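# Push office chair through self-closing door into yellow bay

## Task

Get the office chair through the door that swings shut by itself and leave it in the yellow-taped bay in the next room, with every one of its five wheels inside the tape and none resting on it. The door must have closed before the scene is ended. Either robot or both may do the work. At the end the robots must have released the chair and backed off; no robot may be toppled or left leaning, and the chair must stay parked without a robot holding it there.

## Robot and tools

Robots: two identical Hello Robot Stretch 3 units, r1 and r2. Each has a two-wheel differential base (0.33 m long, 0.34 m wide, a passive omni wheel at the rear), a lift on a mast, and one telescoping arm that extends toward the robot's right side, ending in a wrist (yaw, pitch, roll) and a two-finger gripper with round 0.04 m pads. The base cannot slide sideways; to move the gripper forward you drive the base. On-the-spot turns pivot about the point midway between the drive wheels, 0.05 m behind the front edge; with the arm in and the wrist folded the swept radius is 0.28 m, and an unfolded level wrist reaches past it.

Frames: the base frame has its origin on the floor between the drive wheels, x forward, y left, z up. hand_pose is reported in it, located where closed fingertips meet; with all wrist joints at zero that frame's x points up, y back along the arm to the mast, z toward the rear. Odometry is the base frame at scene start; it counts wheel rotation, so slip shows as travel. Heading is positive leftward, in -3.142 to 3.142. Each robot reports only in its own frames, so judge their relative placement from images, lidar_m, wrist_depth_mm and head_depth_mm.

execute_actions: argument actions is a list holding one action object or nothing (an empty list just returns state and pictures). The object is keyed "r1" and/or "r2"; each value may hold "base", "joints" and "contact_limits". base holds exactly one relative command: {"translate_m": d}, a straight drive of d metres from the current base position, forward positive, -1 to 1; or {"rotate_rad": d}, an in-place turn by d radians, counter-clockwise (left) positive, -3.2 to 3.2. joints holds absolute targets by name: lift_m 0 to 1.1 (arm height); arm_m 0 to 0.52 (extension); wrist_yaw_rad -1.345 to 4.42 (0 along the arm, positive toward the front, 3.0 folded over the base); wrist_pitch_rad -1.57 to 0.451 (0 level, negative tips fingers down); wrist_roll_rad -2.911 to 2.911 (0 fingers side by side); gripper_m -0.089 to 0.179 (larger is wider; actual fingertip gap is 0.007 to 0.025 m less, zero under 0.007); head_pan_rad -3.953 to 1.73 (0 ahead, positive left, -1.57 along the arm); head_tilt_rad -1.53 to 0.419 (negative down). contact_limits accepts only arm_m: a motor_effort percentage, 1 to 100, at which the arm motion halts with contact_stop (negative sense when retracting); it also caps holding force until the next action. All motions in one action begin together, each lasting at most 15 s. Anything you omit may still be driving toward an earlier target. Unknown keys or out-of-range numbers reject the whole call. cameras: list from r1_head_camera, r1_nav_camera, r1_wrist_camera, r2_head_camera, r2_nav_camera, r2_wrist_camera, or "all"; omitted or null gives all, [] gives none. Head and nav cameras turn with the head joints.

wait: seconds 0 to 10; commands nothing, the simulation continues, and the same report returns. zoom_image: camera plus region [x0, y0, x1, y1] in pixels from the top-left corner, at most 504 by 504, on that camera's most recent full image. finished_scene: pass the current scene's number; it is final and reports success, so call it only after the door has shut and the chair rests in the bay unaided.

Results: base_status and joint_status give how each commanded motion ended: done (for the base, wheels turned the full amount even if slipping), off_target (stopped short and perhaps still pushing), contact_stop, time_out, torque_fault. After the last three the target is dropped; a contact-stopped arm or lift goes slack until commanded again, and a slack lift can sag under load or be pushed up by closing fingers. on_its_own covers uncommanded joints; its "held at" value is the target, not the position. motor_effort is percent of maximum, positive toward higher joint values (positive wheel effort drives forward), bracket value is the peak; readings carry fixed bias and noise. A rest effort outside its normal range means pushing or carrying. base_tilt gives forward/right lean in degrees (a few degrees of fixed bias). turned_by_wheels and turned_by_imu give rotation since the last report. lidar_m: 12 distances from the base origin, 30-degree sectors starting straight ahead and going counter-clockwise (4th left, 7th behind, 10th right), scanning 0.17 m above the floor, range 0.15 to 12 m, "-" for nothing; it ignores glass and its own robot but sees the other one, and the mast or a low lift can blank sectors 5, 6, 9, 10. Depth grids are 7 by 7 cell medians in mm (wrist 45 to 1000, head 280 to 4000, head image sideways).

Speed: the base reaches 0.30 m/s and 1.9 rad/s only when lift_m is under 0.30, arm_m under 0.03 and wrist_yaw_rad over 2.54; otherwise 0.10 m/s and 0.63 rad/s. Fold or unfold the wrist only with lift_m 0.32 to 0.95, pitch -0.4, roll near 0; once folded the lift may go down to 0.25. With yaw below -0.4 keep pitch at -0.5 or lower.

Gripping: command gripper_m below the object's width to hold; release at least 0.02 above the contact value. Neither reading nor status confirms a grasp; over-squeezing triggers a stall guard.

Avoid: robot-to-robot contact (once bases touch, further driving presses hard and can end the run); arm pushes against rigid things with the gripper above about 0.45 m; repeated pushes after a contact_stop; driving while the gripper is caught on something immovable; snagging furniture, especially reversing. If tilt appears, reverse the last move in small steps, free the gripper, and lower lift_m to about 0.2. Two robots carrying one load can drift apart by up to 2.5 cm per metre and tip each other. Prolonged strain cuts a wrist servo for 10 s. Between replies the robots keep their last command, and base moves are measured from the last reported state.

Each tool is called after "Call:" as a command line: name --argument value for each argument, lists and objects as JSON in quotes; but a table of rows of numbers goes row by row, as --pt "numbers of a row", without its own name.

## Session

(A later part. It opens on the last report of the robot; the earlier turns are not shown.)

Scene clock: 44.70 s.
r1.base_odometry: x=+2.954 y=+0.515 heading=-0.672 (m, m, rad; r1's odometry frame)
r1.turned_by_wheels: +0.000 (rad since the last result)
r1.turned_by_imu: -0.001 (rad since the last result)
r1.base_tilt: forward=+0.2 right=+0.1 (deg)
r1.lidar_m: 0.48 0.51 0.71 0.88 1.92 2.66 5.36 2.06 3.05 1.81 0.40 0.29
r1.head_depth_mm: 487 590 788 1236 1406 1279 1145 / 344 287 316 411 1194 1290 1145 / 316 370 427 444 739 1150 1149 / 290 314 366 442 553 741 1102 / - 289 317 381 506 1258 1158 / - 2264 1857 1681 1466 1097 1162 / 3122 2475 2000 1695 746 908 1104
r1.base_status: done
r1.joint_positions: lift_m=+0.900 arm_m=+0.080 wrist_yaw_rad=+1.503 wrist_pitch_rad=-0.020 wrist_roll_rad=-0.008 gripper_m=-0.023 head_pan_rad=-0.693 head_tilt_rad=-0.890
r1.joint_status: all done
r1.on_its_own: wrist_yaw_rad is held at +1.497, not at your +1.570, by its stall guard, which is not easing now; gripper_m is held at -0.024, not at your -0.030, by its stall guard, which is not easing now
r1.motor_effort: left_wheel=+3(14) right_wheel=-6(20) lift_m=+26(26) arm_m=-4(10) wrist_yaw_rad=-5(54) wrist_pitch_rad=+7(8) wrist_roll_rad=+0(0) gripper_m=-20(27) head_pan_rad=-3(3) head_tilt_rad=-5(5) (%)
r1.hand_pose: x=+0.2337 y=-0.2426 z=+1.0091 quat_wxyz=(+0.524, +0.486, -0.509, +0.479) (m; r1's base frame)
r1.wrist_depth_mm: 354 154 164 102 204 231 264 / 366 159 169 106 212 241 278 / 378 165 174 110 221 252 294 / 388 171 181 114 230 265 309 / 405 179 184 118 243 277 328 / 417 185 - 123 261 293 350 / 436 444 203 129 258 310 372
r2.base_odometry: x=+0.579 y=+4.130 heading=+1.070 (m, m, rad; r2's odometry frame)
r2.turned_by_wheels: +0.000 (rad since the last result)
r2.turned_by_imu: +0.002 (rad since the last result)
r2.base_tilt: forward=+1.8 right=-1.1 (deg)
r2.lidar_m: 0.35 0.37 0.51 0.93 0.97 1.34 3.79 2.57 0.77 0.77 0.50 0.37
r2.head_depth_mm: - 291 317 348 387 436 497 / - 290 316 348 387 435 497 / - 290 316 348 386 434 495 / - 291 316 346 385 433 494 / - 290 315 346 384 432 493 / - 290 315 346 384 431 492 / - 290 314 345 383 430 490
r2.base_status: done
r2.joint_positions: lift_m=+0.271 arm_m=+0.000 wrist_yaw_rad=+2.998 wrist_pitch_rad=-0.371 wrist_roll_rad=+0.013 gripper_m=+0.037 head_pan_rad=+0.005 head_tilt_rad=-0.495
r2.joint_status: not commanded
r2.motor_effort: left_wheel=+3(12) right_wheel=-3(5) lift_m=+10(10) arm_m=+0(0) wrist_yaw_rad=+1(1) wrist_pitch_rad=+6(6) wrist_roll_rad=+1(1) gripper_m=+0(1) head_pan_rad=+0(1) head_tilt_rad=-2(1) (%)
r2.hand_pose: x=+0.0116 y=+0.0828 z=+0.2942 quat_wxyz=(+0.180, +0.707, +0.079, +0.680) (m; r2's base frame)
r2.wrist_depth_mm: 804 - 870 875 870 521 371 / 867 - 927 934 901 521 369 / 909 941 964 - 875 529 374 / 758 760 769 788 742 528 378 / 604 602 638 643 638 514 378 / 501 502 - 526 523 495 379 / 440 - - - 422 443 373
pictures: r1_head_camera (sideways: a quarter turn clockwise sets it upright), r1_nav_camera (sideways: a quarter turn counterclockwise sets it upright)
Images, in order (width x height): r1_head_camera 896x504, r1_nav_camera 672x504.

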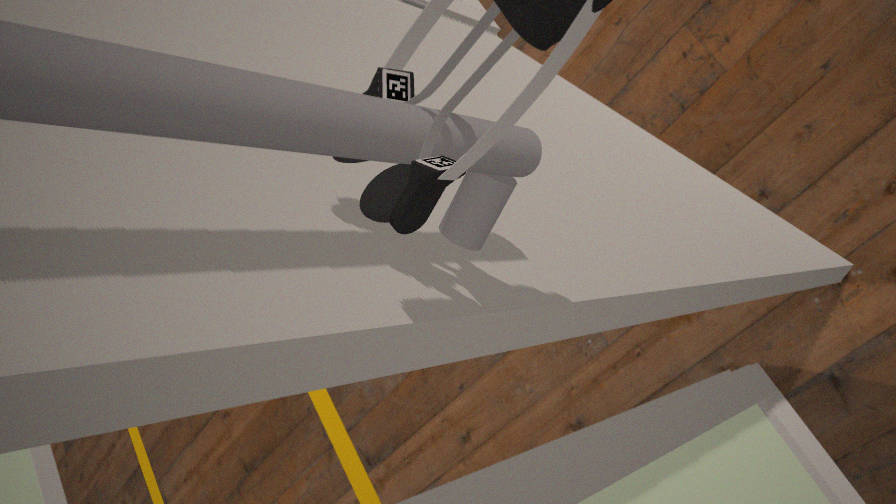

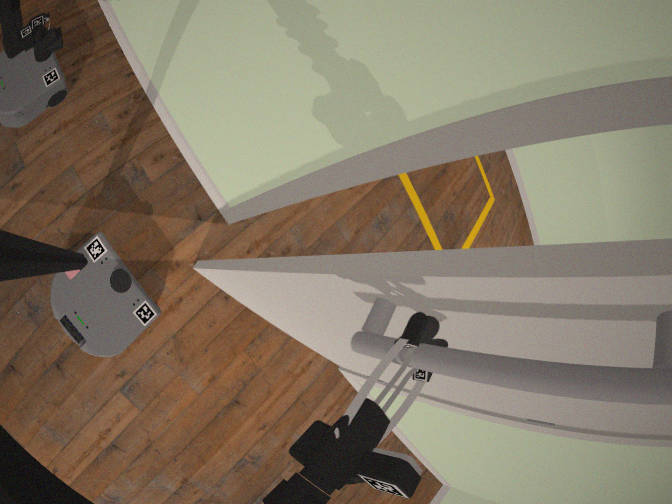

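Works.

Call:
execute_actions --actions '[{"r1":{"base":{"translate_m":-0.13},"joints":{"arm_m":0.16,"wrist_yaw_rad":1.6}},"r2":{"base":{"rotate_rad":-1.59}}}]' --cameras '[]'

Call:
execute_actions --actions '[{"r1":{"base":{"translate_m":-0.12},"joints":{"arm_m":0.25}},"r2":{"base":{"translate_m":0.3}}}]' --cameras '[]'

Call:
execute_actions --actions '[{"r1":{"base":{"translate_m":-0.1},"joints":{"arm_m":0.36,"head_pan_rad":-1.1}},"r2":{"base":{"translate_m":0.3}}}]' --cameras '[]'

Call:
execute_actions --actions '[{"r1":{"base":{"translate_m":-0.08},"joints":{"arm_m":0.48}},"r2":{"base":{"translate_m":0.4}}}]' --cameras '["r2_nav_camera","r1_nav_camera"]'

Scene clock: 47.13 s.
r1.base_odometry: x=+2.852 y=+0.596 heading=-0.671 (m, m, rad; r1's odometry frame)
r1.turned_by_wheels: +0.000 (rad since the last result)
r1.turned_by_imu: +0.000 (rad since the last result)
r1.base_tilt: forward=+0.1 right=+0.1 (deg)
r1.lidar_m: 0.61 0.65 0.89 1.84 1.92 2.66 5.20 1.95 3.04 2.30 0.37 0.31
r1.head_depth_mm: 479 321 364 1615 1457 1281 1151 / 364 461 535 467 1409 1285 1148 / 295 325 395 478 721 1218 1150 / - 295 340 420 537 829 1124 / 3136 2444 2008 1686 1453 1285 1151 / 3202 2445 1985 1701 1469 1273 1151 / 3231 2451 2006 1685 999 1176 1153
r1.base_status: done
r1.joint_positions: lift_m=+0.900 arm_m=+0.160 wrist_yaw_rad=+1.595 wrist_pitch_rad=-0.020 wrist_roll_rad=-0.008 gripper_m=-0.023 head_pan_rad=-0.693 head_tilt_rad=-0.890
r1.joint_status: all done
r1.on_its_own: gripper_m is held at -0.024, not at your -0.030, by its stall guard, which is not easing now
r1.motor_effort: left_wheel=+6(11) right_wheel=-6(13) lift_m=+27(26) arm_m=+2(7) wrist_yaw_rad=+4(35) wrist_pitch_rad=+7(8) wrist_roll_rad=+0(0) gripper_m=-21(23) head_pan_rad=-4(3) head_tilt_rad=-5(6) (%)
r1.hand_pose: x=+0.2343 y=-0.2987 z=+1.0093 quat_wxyz=(+0.501, +0.509, -0.487, +0.503) (m; r1's base frame)
r1.wrist_depth_mm: 496 148 162 103 214 252 306 / 515 152 167 106 223 264 322 / 533 158 172 110 232 278 346 / 552 163 178 115 243 290 368 / 574 171 180 118 258 309 392 / 599 176 - 123 279 327 423 / 621 617 198 129 269 349 458
r2.base_odometry: x=+0.579 y=+4.130 heading=-0.520 (m, m, rad; r2's odometry frame)
r2.turned_by_wheels: -1.590 (rad since the last result)
r2.turned_by_imu: -1.565 (rad since the last result)
r2.base_tilt: forward=+1.9 right=-1.1 (deg)
r2.lidar_m: 0.90 0.51 0.37 0.36 0.37 0.50 0.93 0.96 1.31 3.46 2.58 0.81
r2.head_depth_mm: 724 3493 3790 2496 966 1513 1228 / 3274 3465 3758 2712 2041 1428 1170 / 3310 3520 3738 2677 2019 1582 1292 / 1002 3499 3281 2564 1950 1576 1348 / 993 1078 1187 1309 1463 1532 1346 / 1235 1373 1541 1762 1857 1594 1337 / 1558 1721 1941 2380 1980 1511 1305
r2.base_status: done
r2.joint_positions: lift_m=+0.271 arm_m=+0.000 wrist_yaw_rad=+2.998 wrist_pitch_rad=-0.371 wrist_roll_rad=+0.013 gripper_m=+0.037 head_pan_rad=+0.005 head_tilt_rad=-0.495
r2.joint_status: not commanded
r2.motor_effort: left_wheel=+4(15) right_wheel=-2(6) lift_m=+10(10) arm_m=+0(1) wrist_yaw_rad=+1(1) wrist_pitch_rad=+6(6) wrist_roll_rad=+1(0) gripper_m=+1(1) head_pan_rad=+0(0) head_tilt_rad=-2(1) (%)
r2.hand_pose: x=+0.0116 y=+0.0828 z=+0.2942 quat_wxyz=(+0.180, +0.707, +0.079, +0.680) (m; r2's base frame)
r2.wrist_depth_mm: 326 - 352 358 372 383 397 / 352 - 375 388 402 420 436 / 380 388 409 421 438 455 478 / 409 425 445 462 484 505 533 / 446 457 477 503 517 553 577 / 465 484 - 525 517 513 521 / 438 - - - 427 439 438
pictures: none
No camera images: the call's "cameras" was empty. Leave "cameras" out to get every camera's image.

Scene clock: 49.90 s.
r1.base_odometry: x=+2.758 y=+0.671 heading=-0.671 (m, m, rad; r1's odometry frame)
r1.turned_by_wheels: +0.001 (rad since the last result)
r1.turned_by_imu: +0.000 (rad since the last result)
r1.base_tilt: forward=+0.1 right=+0.1 (deg)
r1.lidar_m: 0.73 0.77 0.68 1.85 1.92 2.66 5.10 1.83 3.05 2.74 0.36 3.83
r1.head_depth_mm: 1057 1286 1474 1613 1463 1287 1147 / 303 334 387 504 1440 1283 1143 / 3142 2436 2000 1647 670 1227 1148 / 3144 2437 1979 1686 1459 1296 1147 / 3163 2459 2012 1687 1458 1293 1156 / 3146 2470 1998 1694 1467 1293 1153 / 3251 2479 2008 1712 1263 1278 1153
r1.base_status: done
r1.joint_positions: lift_m=+0.900 arm_m=+0.250 wrist_yaw_rad=+1.610 wrist_pitch_rad=-0.019 wrist_roll_rad=-0.008 gripper_m=-0.023 head_pan_rad=-0.693 head_tilt_rad=-0.890
r1.joint_status: all done
r1.on_its_own: gripper_m is held at -0.024, not at your -0.030, by its stall guard, which is not easing now
r1.motor_effort: left_wheel=+11(12) right_wheel=-10(19) lift_m=+26(26) arm_m=+4(9) wrist_yaw_rad=-10(43) wrist_pitch_rad=+7(7) wrist_roll_rad=+0(0) gripper_m=-20(24) head_pan_rad=-3(3) head_tilt_rad=-4(4) (%)
r1.hand_pose: x=+0.2342 y=-0.3845 z=+1.0095 quat_wxyz=(+0.497, +0.512, -0.483, +0.507) (m; r1's base frame)
r1.wrist_depth_mm: 132 142 161 103 241 317 456 / 381 145 166 107 253 335 492 / 650 149 171 111 264 354 541 / 676 153 176 115 277 378 603 / 717 157 176 118 297 405 678 / 733 162 - 123 328 434 709 / 766 164 193 129 309 469 738
r2.base_odometry: x=+0.839 y=+3.981 heading=-0.520 (m, m, rad; r2's odometry frame)
r2.turned_by_wheels: +0.000 (rad since the last result)
r2.turned_by_imu: +0.001 (rad since the last result)
r2.base_tilt: forward=+1.9 right=-1.1 (deg)
r2.lidar_m: 0.87 0.51 0.37 0.36 0.37 0.51 1.23 1.28 1.73 4.60 0.65 0.63
r2.head_depth_mm: 3044 3275 1000 2728 2046 1639 1370 / 2991 3301 3499 2696 2033 1620 1364 / 743 800 873 976 1821 1574 1354 / 825 886 956 1045 1147 1266 1323 / 924 1004 1095 1212 1348 1484 1347 / 1054 1157 1286 1443 1638 1592 1341 / 1229 1366 1524 1722 1883 1590 1333
r2.base_status: done
r2.joint_positions: lift_m=+0.271 arm_m=+0.000 wrist_yaw_rad=+2.999 wrist_pitch_rad=-0.371 wrist_roll_rad=+0.013 gripper_m=+0.037 head_pan_rad=+0.005 head_tilt_rad=-0.495
r2.joint_status: not commanded
r2.motor_effort: left_wheel=+4(15) right_wheel=-3(5) lift_m=+10(10) arm_m=-1(0) wrist_yaw_rad=+1(1) wrist_pitch_rad=+6(6) wrist_roll_rad=+1(1) gripper_m=-1(0) head_pan_rad=+0(0) head_tilt_rad=-1(1) (%)
r2.hand_pose: x=+0.0116 y=+0.0828 z=+0.2942 quat_wxyz=(+0.180, +0.707, +0.079, +0.680) (m; r2's base frame)
r2.wrist_depth_mm: 329 - 350 361 374 386 397 / 353 - 377 390 404 416 436 / 380 390 412 422 445 459 481 / 416 427 450 462 484 504 533 / 450 461 477 502 522 552 572 / 473 487 - 525 519 512 519 / 439 - - - 425 441 442
pictures: none
No camera images: the call's "cameras" was empty. Leave "cameras" out to get every camera's image.

Scene clock: 52.73 s.
r1.base_odometry: x=+2.680 y=+0.733 heading=-0.671 (m, m, rad; r1's odometry frame)
r1.turned_by_wheels: +0.000 (rad since the last result)
r1.turned_by_imu: +0.000 (rad since the last result)
r1.base_tilt: forward=+0.1 right=+0.0 (deg)
r1.lidar_m: 0.83 0.53 1.22 1.85 1.92 2.67 4.98 1.73 3.03 2.93 0.43 3.94
r1.head_depth_mm: 2684 2568 1987 1684 1456 1279 1150 / 2418 2478 1997 1693 1453 1286 1150 / 445 503 1881 1683 1458 1289 1149 / 364 416 494 610 802 1197 1154 / 405 501 665 962 1418 1288 1152 / 691 1017 1562 1692 1467 1293 1148 / 1269 2434 2013 1706 1461 1300 1162
r1.base_status: done
r1.joint_positions: lift_m=+0.900 arm_m=+0.360 wrist_yaw_rad=+1.642 wrist_pitch_rad=-0.017 wrist_roll_rad=-0.008 gripper_m=-0.023 head_pan_rad=-1.093 head_tilt_rad=-0.890
r1.joint_status: all done
r1.on_its_own: wrist_yaw_rad is held at +1.644, not at your +1.600, by its stall guard, which is not easing now; gripper_m is held at -0.024, not at your -0.030, by its stall guard, which is not easing now
r1.motor_effort: left_wheel=+9(16) right_wheel=-8(23) lift_m=+26(26) arm_m=+5(9) wrist_yaw_rad=+1(23) wrist_pitch_rad=+6(7) wrist_roll_rad=+0(0) gripper_m=-21(22) head_pan_rad=-4(27) head_tilt_rad=-4(4) (%)
r1.hand_pose: x=+0.2338 y=-0.4863 z=+1.0099 quat_wxyz=(+0.489, +0.520, -0.475, +0.515) (m; r1's base frame)
r1.wrist_depth_mm: 123 138 159 104 283 432 677 / 126 141 166 108 296 463 689 / 129 144 171 111 310 496 721 / 133 148 176 115 327 543 744 / 137 151 173 119 354 595 779 / 506 155 174 123 409 666 799 / 915 155 191 130 361 731 840
r2.base_odometry: x=+1.100 y=+3.832 heading=-0.519 (m, m, rad; r2's odometry frame)
r2.turned_by_wheels: +0.000 (rad since the last result)
r2.turned_by_imu: +0.001 (rad since the last result)
r2.base_tilt: forward=+1.9 right=-1.1 (deg)
r2.lidar_m: 0.74 0.50 0.38 0.36 0.37 0.51 1.37 1.58 2.15 5.38 0.53 0.71
r2.head_depth_mm: 578 615 659 736 1961 1642 1366 / 618 658 705 760 822 915 1270 / 661 710 764 826 904 993 1103 / 712 767 831 909 1001 1111 1249 / 771 834 915 1009 1118 1263 1324 / 843 921 1011 1128 1268 1459 1342 / 923 1020 1137 1281 1472 1550 1328
r2.base_status: done
r2.joint_positions: lift_m=+0.271 arm_m=+0.000 wrist_yaw_rad=+2.999 wrist_pitch_rad=-0.371 wrist_roll_rad=+0.013 gripper_m=+0.037 head_pan_rad=+0.005 head_tilt_rad=-0.495
r2.joint_status: not commanded
r2.motor_effort: left_wheel=+4(13) right_wheel=-3(6) lift_m=+10(10) arm_m=+0(0) wrist_yaw_rad=+1(0) wrist_pitch_rad=+6(6) wrist_roll_rad=+0(0) gripper_m=+0(0) head_pan_rad=+0(1) head_tilt_rad=-1(1) (%)
r2.hand_pose: x=+0.0116 y=+0.0828 z=+0.2942 quat_wxyz=(+0.180, +0.707, +0.079, +0.680) (m; r2's base frame)
r2.wrist_depth_mm: 333 - 353 363 375 389 395 / 357 - 379 393 412 424 - / 383 393 415 427 447 457 - / 419 427 456 467 488 501 806 / 451 464 489 504 524 554 642 / 472 485 - 526 523 515 520 / 438 - - - 421 438 441
pictures: none
No camera images: the call's "cameras" was empty. Leave "cameras" out to get every camera's image.

Scene clock: 55.73 s.
r1.base_odometry: x=+2.617 y=+0.782 heading=-0.670 (m, m, rad; r1's odometry frame)
r1.turned_by_wheels: +0.001 (rad since the last result)
r1.turned_by_imu: +0.001 (rad since the last result)
r1.base_tilt: forward=+0.1 right=+0.2 (deg)
r1.lidar_m: 0.53 0.96 1.33 1.85 1.92 2.67 4.91 1.65 3.03 2.93 0.52 1.41
r1.head_depth_mm: 2656 2334 1998 1679 1453 1292 1144 / 533 2210 1986 1689 1468 1273 1145 / 456 524 616 768 1378 1267 1154 / 529 611 726 889 1141 1262 1145 / 645 771 953 1256 1439 1292 1155 / 821 1041 1403 1662 1466 1295 1152 / 1131 2252 2008 1707 1465 1297 981
r1.base_status: done
r1.joint_positions: lift_m=+0.900 arm_m=+0.479 wrist_yaw_rad=+1.653 wrist_pitch_rad=-0.015 wrist_roll_rad=-0.008 gripper_m=-0.023 head_pan_rad=-1.093 head_tilt_rad=-0.890
r1.joint_status: all done
r1.on_its_own: wrist_yaw_rad is held at +1.644, not at your +1.600, by its stall guard, which is not easing now; gripper_m is held at -0.024, not at your -0.030, by its stall guard, which is not easing now
r1.motor_effort: left_wheel=+17(36) right_wheel=-15(39) lift_m=+26(26) arm_m=+5(6) wrist_yaw_rad=-7(26) wrist_pitch_rad=+5(6) wrist_roll_rad=+0(0) gripper_m=-21(24) head_pan_rad=-3(3) head_tilt_rad=-5(4) (%)
r1.hand_pose: x=+0.2336 y=-0.6035 z=+1.0106 quat_wxyz=(+0.485, +0.522, -0.473, +0.519) (m; r1's base frame)
r1.wrist_depth_mm: 116 134 158 103 359 738 736 / 119 137 167 107 382 752 764 / 120 139 171 111 400 791 797 / 123 142 176 115 428 836 818 / 125 145 172 119 476 857 843 / 127 148 170 123 597 888 871 / 131 146 190 129 467 932 920
r2.base_odometry: x=+1.447 y=+3.633 heading=-0.519 (m, m, rad; r2's odometry frame)
r2.turned_by_wheels: +0.000 (rad since the last result)
r2.turned_by_imu: +0.001 (rad since the last result)
r2.base_tilt: forward=+1.8 right=-1.1 (deg)
r2.lidar_m: 0.53 0.74 3.41 0.35 0.38 0.51 1.38 2.00 0.64 0.52 4.03 0.50
r2.head_depth_mm: 406 433 464 500 543 594 655 / 425 454 489 531 578 636 706 / 446 479 518 563 618 684 765 / 470 506 550 601 664 741 836 / 495 536 585 645 717 808 924 / 525 571 626 696 779 889 1034 / 557 610 673 754 853 984 1164
r2.base_status: done
r2.joint_positions: lift_m=+0.271 arm_m=+0.000 wrist_yaw_rad=+2.999 wrist_pitch_rad=-0.371 wrist_roll_rad=+0.013 gripper_m=+0.037 head_pan_rad=+0.005 head_tilt_rad=-0.495
r2.joint_status: not commanded
r2.motor_effort: left_wheel=+4(14) right_wheel=-2(7) lift_m=+10(10) arm_m=+0(0) wrist_yaw_rad=+1(1) wrist_pitch_rad=+6(6) wrist_roll_rad=+1(0) gripper_m=-1(0) head_pan_rad=+0(0) head_tilt_rad=-1(1) (%)
r2.hand_pose: x=+0.0116 y=+0.0828 z=+0.2942 quat_wxyz=(+0.180, +0.707, +0.079, +0.680) (m; r2's base frame)
r2.wrist_depth_mm: 337 - 351 - - - - / 360 - 377 - - - - / 386 393 412 - - - - / 419 434 453 743 785 805 808 / 455 467 484 616 638 634 636 / 475 489 - 522 523 521 524 / 434 - - - 420 439 443
pictures: r1_nav_camera (sideways: a quarter turn counterclockwise sets it upright), r2_nav_camera (sideways: a quarter turn counterclockwise sets it upright)
Images, in order (width x height): r1_nav_camera 672x504, r2_nav_camera 672x504.

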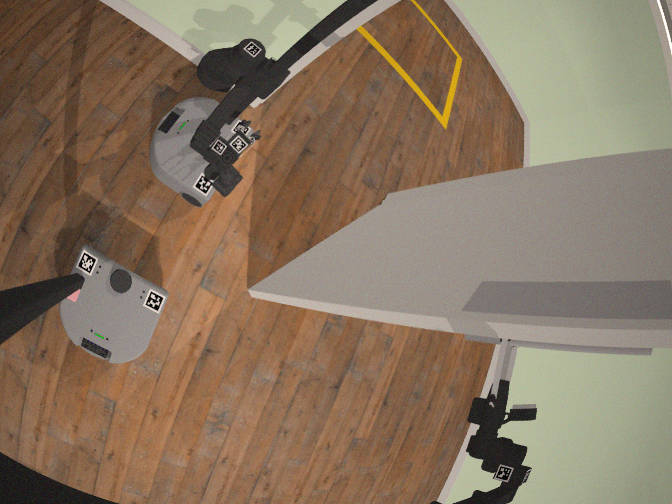

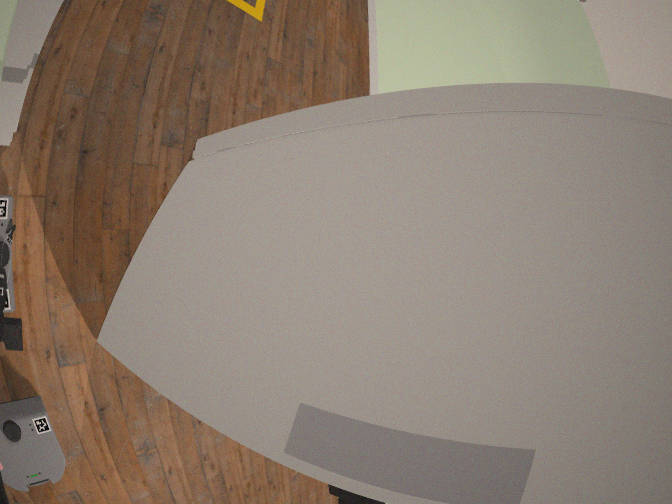

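Call:
execute_actions --actions '[{"r2":{"base":{"rotate_rad":-0.42}}}]' --cameras '[]'

Call:
execute_actions --actions '[{"r2":{"base":{"translate_m":0.41}}}]' --cameras '[]'

Call:
execute_actions --actions '[{"r1":{"joints":{"gripper_m":0.09}}}]' --cameras '[]'

Call:
execute_actions --actions '[{"r1":{"base":{"translate_m":-0.45}},"r2":{"joints":{"lift_m":0.32}}}]' --cameras '["r1_nav_camera"]'

Call:
execute_actions --actions '[{"r1":{"base":{"translate_m":-0.4},"joints":{"arm_m":0,"lift_m":0.6,"head_pan_rad":-1.6}},"r2":{"base":{"translate_m":0.7}}}]' --cameras '["r1_nav_camera","r2_nav_camera"]'

Scene clock: 57.27 s.
r1.base_odometry: x=+2.617 y=+0.782 heading=-0.670 (m, m, rad; r1's odometry frame)
r1.turned_by_wheels: +0.000 (rad since the last result)
r1.turned_by_imu: +0.000 (rad since the last result)
r1.base_tilt: forward=+0.2 right=+0.0 (deg)
r1.lidar_m: 0.53 0.96 1.33 1.85 1.92 2.67 4.88 1.66 3.05 2.93 0.52 1.41
r1.head_depth_mm: 2637 2355 1985 1682 1455 1286 1149 / 533 2226 1975 1698 1453 1291 1147 / 456 524 612 768 1375 1257 1152 / 529 610 727 889 1140 1267 1150 / 645 769 954 1253 1438 1288 1150 / 820 1031 1395 1659 1456 1287 1158 / 1124 2269 2007 1696 1464 1295 1074
r1.base_status: not commanded
r1.joint_positions: lift_m=+0.900 arm_m=+0.479 wrist_yaw_rad=+1.653 wrist_pitch_rad=-0.015 wrist_roll_rad=-0.008 gripper_m=-0.023 head_pan_rad=-1.093 head_tilt_rad=-0.890
r1.joint_status: not commanded
r1.on_its_own: wrist_yaw_rad is held at +1.644, not at your +1.600, by its stall guard, which is not easing now; gripper_m is held at -0.024, not at your -0.030, by its stall guard, which is not easing now
r1.motor_effort: left_wheel=+17(17) right_wheel=-15(15) lift_m=+26(26) arm_m=+6(5) wrist_yaw_rad=-6(7) wrist_pitch_rad=+5(5) wrist_roll_rad=+0(0) gripper_m=-21(21) head_pan_rad=-3(3) head_tilt_rad=-4(5) (%)
r1.hand_pose: x=+0.2336 y=-0.6035 z=+1.0106 quat_wxyz=(+0.485, +0.522, -0.473, +0.519) (m; r1's base frame)
r1.wrist_depth_mm: 116 134 157 104 362 726 743 / 118 136 167 107 378 766 768 / 120 139 172 111 401 790 793 / 123 142 176 116 427 818 816 / 125 145 173 119 480 859 849 / 127 148 170 123 608 890 878 / 132 146 188 129 465 932 915
r2.base_odometry: x=+1.447 y=+3.633 heading=-0.939 (m, m, rad; r2's odometry frame)
r2.turned_by_wheels: -0.420 (rad since the last result)
r2.turned_by_imu: -0.413 (rad since the last result)
r2.base_tilt: forward=+1.9 right=-1.1 (deg)
r2.lidar_m: 0.51 0.55 0.84 3.33 0.37 0.39 0.58 1.93 2.07 0.52 0.52 0.51
r2.head_depth_mm: 390 427 632 2380 2048 1646 1368 / 393 424 462 507 571 1514 1334 / 397 429 467 513 569 639 726 / 402 435 475 520 578 647 739 / 406 440 480 528 586 660 753 / 411 444 486 535 594 670 765 / 415 450 492 543 604 682 781
r2.base_status: done
r2.joint_positions: lift_m=+0.271 arm_m=+0.000 wrist_yaw_rad=+2.999 wrist_pitch_rad=-0.371 wrist_roll_rad=+0.013 gripper_m=+0.037 head_pan_rad=+0.005 head_tilt_rad=-0.495
r2.joint_status: not commanded
r2.motor_effort: left_wheel=+4(12) right_wheel=-3(9) lift_m=+10(10) arm_m=+0(0) wrist_yaw_rad=+1(1) wrist_pitch_rad=+6(6) wrist_roll_rad=+1(0) gripper_m=+0(2) head_pan_rad=+0(1) head_tilt_rad=-2(1) (%)
r2.hand_pose: x=+0.0116 y=+0.0828 z=+0.2942 quat_wxyz=(+0.180, +0.707, +0.079, +0.680) (m; r2's base frame)
r2.wrist_depth_mm: 287 - - - - - 605 / 304 - - - - 860 589 / 321 339 - - - 886 597 / 341 369 766 795 799 766 591 / 366 400 639 644 641 632 579 / 384 429 - 525 525 519 517 / 390 - - - 422 438 441
pictures: none
No camera images: the call's "cameras" was empty. Leave "cameras" out to get every camera's image.

Scene clock: 60.37 s.
r1.base_odometry: x=+2.617 y=+0.782 heading=-0.670 (m, m, rad; r1's odometry frame)
r1.turned_by_wheels: +0.000 (rad since the last result)
r1.turned_by_imu: +0.000 (rad since the last result)
r1.base_tilt: forward=+0.2 right=+0.1 (deg)
r1.lidar_m: 0.91 0.96 1.33 1.84 1.92 2.67 4.92 1.66 3.04 2.93 0.52 0.69
r1.head_depth_mm: 2605 2344 2001 1680 1457 1291 1150 / 532 2239 1980 1681 1454 1291 1141 / 455 523 615 769 1382 1269 1146 / 530 613 727 888 1020 1148 1152 / 644 771 960 1250 1128 1108 1134 / 819 1035 1404 1492 953 1146 1139 / 1130 1304 811 975 917 1252 1158
r1.base_status: not commanded
r1.joint_positions: lift_m=+0.900 arm_m=+0.479 wrist_yaw_rad=+1.653 wrist_pitch_rad=-0.015 wrist_roll_rad=-0.008 gripper_m=-0.023 head_pan_rad=-1.093 head_tilt_rad=-0.890
r1.joint_status: not commanded
r1.on_its_own: wrist_yaw_rad is held at +1.644, not at your +1.600, by its stall guard, which is not easing now; gripper_m is held at -0.024, not at your -0.030, by its stall guard, which is not easing now
r1.motor_effort: left_wheel=+17(17) right_wheel=-15(15) lift_m=+26(26) arm_m=+5(6) wrist_yaw_rad=-7(6) wrist_pitch_rad=+5(5) wrist_roll_rad=+0(0) gripper_m=-21(21) head_pan_rad=-3(4) head_tilt_rad=-5(5) (%)
r1.hand_pose: x=+0.2336 y=-0.6035 z=+1.0106 quat_wxyz=(+0.485, +0.522, -0.473, +0.519) (m; r1's base frame)
r1.wrist_depth_mm: 116 134 157 104 360 742 745 / 118 137 167 107 380 771 772 / 121 139 172 111 402 790 788 / 123 142 176 116 429 818 819 / 125 145 172 118 477 863 848 / 127 148 170 123 612 893 881 / 132 146 189 129 465 920 921
r2.base_odometry: x=+1.689 y=+3.303 heading=-0.939 (m, m, rad; r2's odometry frame)
r2.turned_by_wheels: +0.000 (rad since the last result)
r2.turned_by_imu: +0.001 (rad since the last result)
r2.base_tilt: forward=+1.8 right=-1.2 (deg)
r2.lidar_m: - 0.15 0.17 0.78 3.47 0.64 0.84 2.30 0.57 3.60 0.15 -
r2.head_depth_mm: - - - - - - - / - - - - - - - / - - - - - - - / - - - - - - - / - - - - - - - / - - - - - - - / - - - - - - -
r2.base_status: done
r2.joint_positions: lift_m=+0.271 arm_m=+0.000 wrist_yaw_rad=+2.999 wrist_pitch_rad=-0.371 wrist_roll_rad=+0.013 gripper_m=+0.037 head_pan_rad=+0.005 head_tilt_rad=-0.495
r2.joint_status: not commanded
r2.motor_effort: left_wheel=+4(13) right_wheel=-3(6) lift_m=+10(10) arm_m=+0(0) wrist_yaw_rad=+1(2) wrist_pitch_rad=+6(6) wrist_roll_rad=+0(0) gripper_m=+0(1) head_pan_rad=+0(0) head_tilt_rad=-1(2) (%)
r2.hand_pose: x=+0.0116 y=+0.0828 z=+0.2942 quat_wxyz=(+0.180, +0.707, +0.079, +0.680) (m; r2's base frame)
r2.wrist_depth_mm: - - - - 379 183 120 / - - - - 371 181 120 / - - - - 369 180 119 / 758 773 769 787 359 178 119 / 594 603 637 649 311 177 118 / 501 502 - 526 272 176 117 / 439 - - - 397 174 117
pictures: none
No camera images: the call's "cameras" was empty. Leave "cameras" out to get every camera's image.

Scene clock: 62.27 s.
r1.base_odometry: x=+2.617 y=+0.782 heading=-0.670 (m, m, rad; r1's odometry frame)
r1.turned_by_wheels: -0.001 (rad since the last result)
r1.turned_by_imu: -0.001 (rad since the last result)
r1.base_tilt: forward=+0.2 right=+0.1 (deg)
r1.lidar_m: 0.91 0.96 1.33 1.85 1.92 2.67 4.92 1.66 3.04 2.93 0.51 0.69
r1.head_depth_mm: 2671 2351 1966 1671 1457 1279 1146 / 2574 2364 2002 1684 1451 1281 1146 / 443 519 1838 1612 1435 1282 1150 / 475 548 654 797 927 1144 1147 / 590 708 880 1169 1125 1109 1133 / 770 980 1357 1429 956 1150 1137 / 1122 1302 815 977 919 1249 1158
r1.base_status: not commanded
r1.joint_positions: lift_m=+0.900 arm_m=+0.480 wrist_yaw_rad=+1.651 wrist_pitch_rad=-0.017 wrist_roll_rad=-0.008 gripper_m=+0.090 head_pan_rad=-1.093 head_tilt_rad=-0.890
r1.joint_status: all done
r1.on_its_own: wrist_yaw_rad is held at +1.644, not at your +1.600, by its stall guard, which is not easing now
r1.motor_effort: left_wheel=+3(17) right_wheel=-1(15) lift_m=+26(26) arm_m=+4(5) wrist_yaw_rad=-4(10) wrist_pitch_rad=+6(6) wrist_roll_rad=+0(0) gripper_m=+0(85) head_pan_rad=-3(3) head_tilt_rad=-5(4) (%)
r1.hand_pose: x=+0.2336 y=-0.6042 z=+1.0099 quat_wxyz=(+0.486, +0.522, -0.473, +0.517) (m; r1's base frame)
r1.wrist_depth_mm: 139 160 118 269 407 740 743 / 140 163 122 278 430 770 778 / 143 166 127 287 452 799 804 / 145 170 131 300 483 823 834 / 148 170 135 311 439 859 864 / 151 166 140 324 452 896 888 / 153 187 148 336 587 932 919
r2.base_odometry: x=+1.689 y=+3.303 heading=-0.939 (m, m, rad; r2's odometry frame)
r2.turned_by_wheels: +0.000 (rad since the last result)
r2.turned_by_imu: +0.000 (rad since the last result)
r2.base_tilt: forward=+1.8 right=-1.1 (deg)
r2.lidar_m: - - 0.15 0.78 3.47 0.64 0.84 2.30 0.57 3.61 0.15 -
r2.head_depth_mm: - - - - - - - / - - - - - - - / - - - - - - - / - - - - - - - / - - - - - - - / - - - - - - - / - - - - - - -
r2.base_status: not commanded
r2.joint_positions: lift_m=+0.271 arm_m=+0.000 wrist_yaw_rad=+3.001 wrist_pitch_rad=-0.371 wrist_roll_rad=+0.013 gripper_m=+0.037 head_pan_rad=+0.005 head_tilt_rad=-0.496
r2.joint_status: not commanded
r2.motor_effort: left_wheel=+3(11) right_wheel=+1(22) lift_m=+11(10) arm_m=+0(0) wrist_yaw_rad=-1(2) wrist_pitch_rad=+6(7) wrist_roll_rad=+0(1) gripper_m=+0(0) head_pan_rad=+0(0) head_tilt_rad=-1(2) (%)
r2.hand_pose: x=+0.0110 y=+0.0829 z=+0.2941 quat_wxyz=(+0.180, +0.706, +0.080, +0.680) (m; r2's base frame)
r2.wrist_depth_mm: - - - - 337 150 96 / - - - - 327 148 95 / - - - - 314 145 94 / 769 754 789 801 309 143 93 / 605 606 639 640 258 142 93 / 499 499 - 521 221 139 92 / 439 - - - 328 137 91
pictures: none
No camera images: the call's "cameras" was empty. Leave "cameras" out to get every camera's image.

Scene clock: 68.00 s.
r1.base_odometry: x=+2.264 y=+1.062 heading=-0.670 (m, m, rad; r1's odometry frame)
r1.turned_by_wheels: +0.000 (rad since the last result)
r1.turned_by_imu: +0.001 (rad since the last result)
r1.base_tilt: forward=+0.1 right=+0.1 (deg)
r1.lidar_m: 1.36 1.43 1.92 1.85 1.93 2.68 4.46 1.25 3.02 2.92 1.92 0.81
r1.head_depth_mm: 2636 2365 2002 1672 1450 1279 1147 / 2755 2395 1993 1677 1461 1280 1142 / 2837 2397 1999 1686 1466 1289 1151 / 2599 2438 1986 1684 1452 1286 1151 / 2229 2355 2001 1695 1473 1289 1152 / 1927 2120 2005 1700 1465 1285 1155 / 1707 1876 1960 1663 1311 1295 1158
r1.base_status: done
r1.joint_positions: lift_m=+0.900 arm_m=+0.480 wrist_yaw_rad=+1.646 wrist_pitch_rad=-0.018 wrist_roll_rad=-0.008 gripper_m=+0.090 head_pan_rad=-1.093 head_tilt_rad=-0.890
r1.joint_status: not commanded
r1.on_its_own: wrist_yaw_rad is held at +1.644, not at your +1.600, by its stall guard, which is not easing now
r1.motor_effort: left_wheel=+3(3) right_wheel=-1(6) lift_m=+26(26) arm_m=+4(4) wrist_yaw_rad=-2(6) wrist_pitch_rad=+7(6) wrist_roll_rad=+0(0) gripper_m=+1(1) head_pan_rad=-3(3) head_tilt_rad=-5(5) (%)
r1.hand_pose: x=+0.2337 y=-0.6053 z=+1.0097 quat_wxyz=(+0.488, +0.521, -0.474, +0.516) (m; r1's base frame)
r1.wrist_depth_mm: - - - 614 - - - / - - - 630 - - - / - - - 719 - - - / - - - 750 - - - / - - - 776 - - - / - - 943 808 - - - / - - 766 854 - - -
r2.base_odometry: x=+1.689 y=+3.303 heading=-0.939 (m, m, rad; r2's odometry frame)
r2.turned_by_wheels: +0.000 (rad since the last result)
r2.turned_by_imu: +0.001 (rad since the last result)
r2.base_tilt: forward=+1.9 right=-1.1 (deg)
r2.lidar_m: - - 0.15 0.78 3.46 0.64 0.84 2.30 2.46 0.91 0.15 -
r2.head_depth_mm: - - - - - - - / - - - - - - - / - - - - - - - / - - - - - - - / - - - - - - - / - - - - - - - / - - - - - - -
r2.base_status: not commanded
r2.joint_positions: lift_m=+0.319 arm_m=+0.000 wrist_yaw_rad=+3.001 wrist_pitch_rad=-0.371 wrist_roll_rad=+0.013 gripper_m=+0.037 head_pan_rad=+0.005 head_tilt_rad=-0.496
r2.joint_status: all done
r2.motor_effort: left_wheel=+3(3) right_wheel=+1(2) lift_m=+40(43) arm_m=+0(0) wrist_yaw_rad=-1(0) wrist_pitch_rad=+6(6) wrist_roll_rad=+0(1) gripper_m=+1(1) head_pan_rad=+0(0) head_tilt_rad=+0(1) (%)
r2.hand_pose: x=+0.0110 y=+0.0829 z=+0.3425 quat_wxyz=(+0.180, +0.706, +0.080, +0.680) (m; r2's base frame)
r2.wrist_depth_mm: - - - - 337 150 96 / - - - - 328 147 95 / - - - - 317 145 94 / 840 858 863 865 309 143 93 / 666 682 717 716 258 142 92 / 557 558 - 569 221 140 92 / 478 490 - 506 330 137 91
pictures: r1_nav_camera (sideways: a quarter turn counterclockwise sets it upright)
Images, in order (width x height): r1_nav_camera 672x504.

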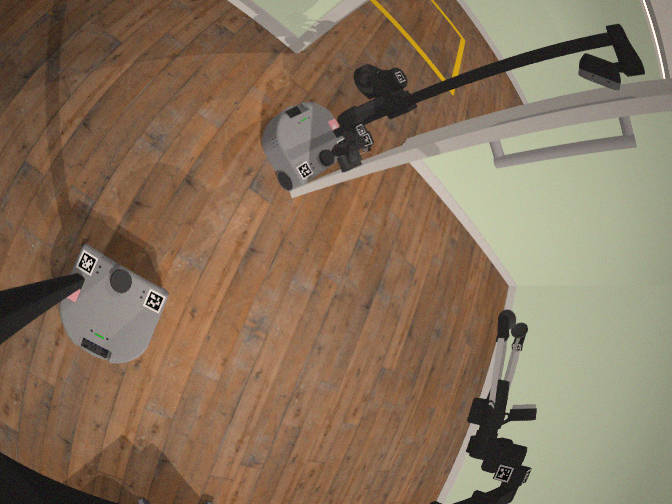

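Scene clock: 77.97 s.
r1.base_odometry: x=+1.951 y=+1.310 heading=-0.670 (m, m, rad; r1's odometry frame)
r1.turned_by_wheels: +0.000 (rad since the last result)
r1.turned_by_imu: -0.001 (rad since the last result)
r1.base_tilt: forward=+0.2 right=+0.0 (deg)
r1.lidar_m: 1.76 1.86 1.92 1.86 1.94 2.69 4.06 0.91 3.01 2.91 1.38 1.45
r1.head_depth_mm: 2691 2445 1986 1684 1450 1281 1178 / 2671 2423 1976 1682 1464 1281 - / 2680 2451 1996 1683 1458 1308 - / 2688 2435 1987 1689 1464 1293 1187 / 2695 2453 2010 1695 1461 1296 1188 / 2695 2488 2014 1711 1457 1292 1184 / 2705 2467 2003 1699 1458 1287 1161
r1.base_status: done
r1.joint_positions: lift_m=+0.600 arm_m=+0.001 wrist_yaw_rad=+1.646 wrist_pitch_rad=-0.019 wrist_roll_rad=-0.008 gripper_m=+0.090 head_pan_rad=-1.593 head_tilt_rad=-0.890
r1.joint_status: all done
r1.on_its_own: wrist_yaw_rad is held at +1.644, not at your +1.600, by its stall guard, which is not easing now
r1.motor_effort: left_wheel=+3(5) right_wheel=-1(5) lift_m=+17(23) arm_m=-5(4) wrist_yaw_rad=-1(2) wrist_pitch_rad=+7(8) wrist_roll_rad=+0(0) gripper_m=+0(0) head_pan_rad=-3(30) head_tilt_rad=-6(5) (%)
r1.hand_pose: x=+0.2337 y=-0.1265 z=+0.7100 quat_wxyz=(+0.488, +0.521, -0.474, +0.516) (m; r1's base frame)
r1.wrist_depth_mm: - - - - - - - / - - - - - - - / - - - - - - - / - - - - - - - / - - - - - - - / - - - - - - - / - - - - - - 913
r2.base_odometry: x=+2.103 y=+2.738 heading=-0.938 (m, m, rad; r2's odometry frame)
r2.turned_by_wheels: +0.001 (rad since the last result)
r2.turned_by_imu: +0.403 (rad since the last result)
r2.base_tilt: forward=+1.9 right=-1.0 (deg)
r2.lidar_m: - - 0.15 0.19 3.79 1.19 2.82 1.38 1.37 1.72 2.76 2.37
r2.head_depth_mm: - - - - - - - / - - - - - - - / - - - - - - - / - - - - - - - / - - - - - - - / - - - - - - - / - - - - - - -
r2.base_status: done
r2.joint_positions: lift_m=+0.319 arm_m=+0.000 wrist_yaw_rad=+2.999 wrist_pitch_rad=-0.375 wrist_roll_rad=+0.013 gripper_m=+0.037 head_pan_rad=+0.000 head_tilt_rad=-0.502
r2.joint_status: not commanded
r2.on_its_own: left_wheel is at rest, and its effort (+24) is outside its rest range (-18 to +18)
r2.motor_effort: left_wheel=+24(100) right_wheel=-1(34) lift_m=+34(40) arm_m=+0(0) wrist_yaw_rad=+0(4) wrist_pitch_rad=+8(9) wrist_roll_rad=+1(1) gripper_m=+1(2) head_pan_rad=+4(5) head_tilt_rad=+1(0) (%)
r2.hand_pose: x=+0.0113 y=+0.0824 z=+0.3419 quat_wxyz=(+0.182, +0.706, +0.081, +0.679) (m; r2's base frame)
r2.wrist_depth_mm: - - - 266 160 114 89 / - - 753 287 166 117 91 / - - - 306 174 121 93 / 834 840 796 333 182 125 95 / 668 668 709 353 180 130 98 / 557 557 - 392 173 134 100 / 476 491 - 341 230 136 103
pictures: r1_nav_camera (sideways: a quarter turn counterclockwise sets it upright), r2_nav_camera (sideways: a quarter turn counterclockwise sets it upright)
Images, in order (width x height): r1_nav_camera 672x504, r2_nav_camera 672x504.

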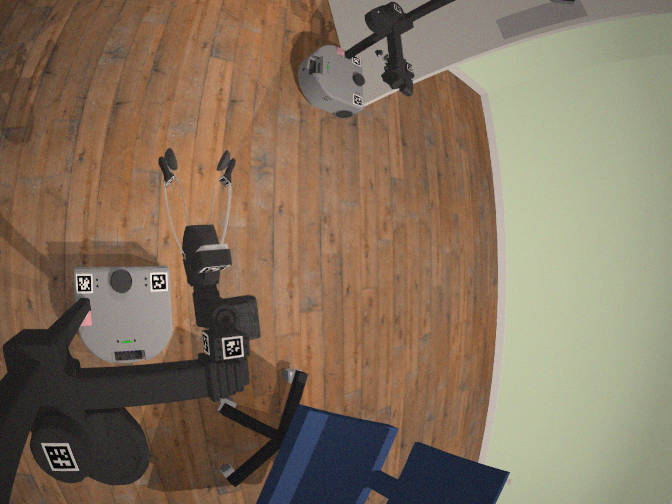

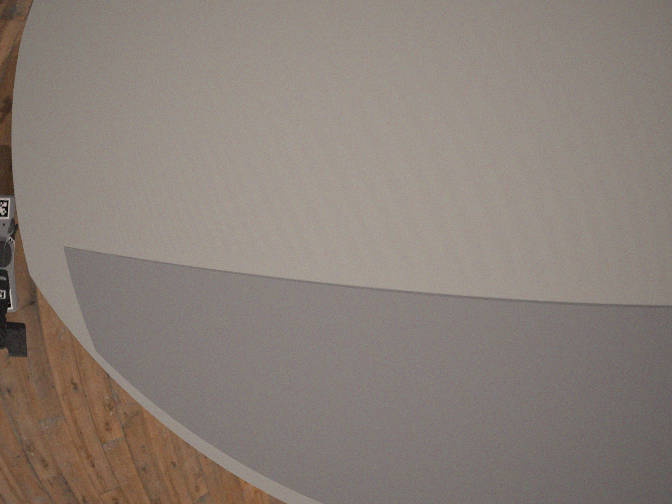

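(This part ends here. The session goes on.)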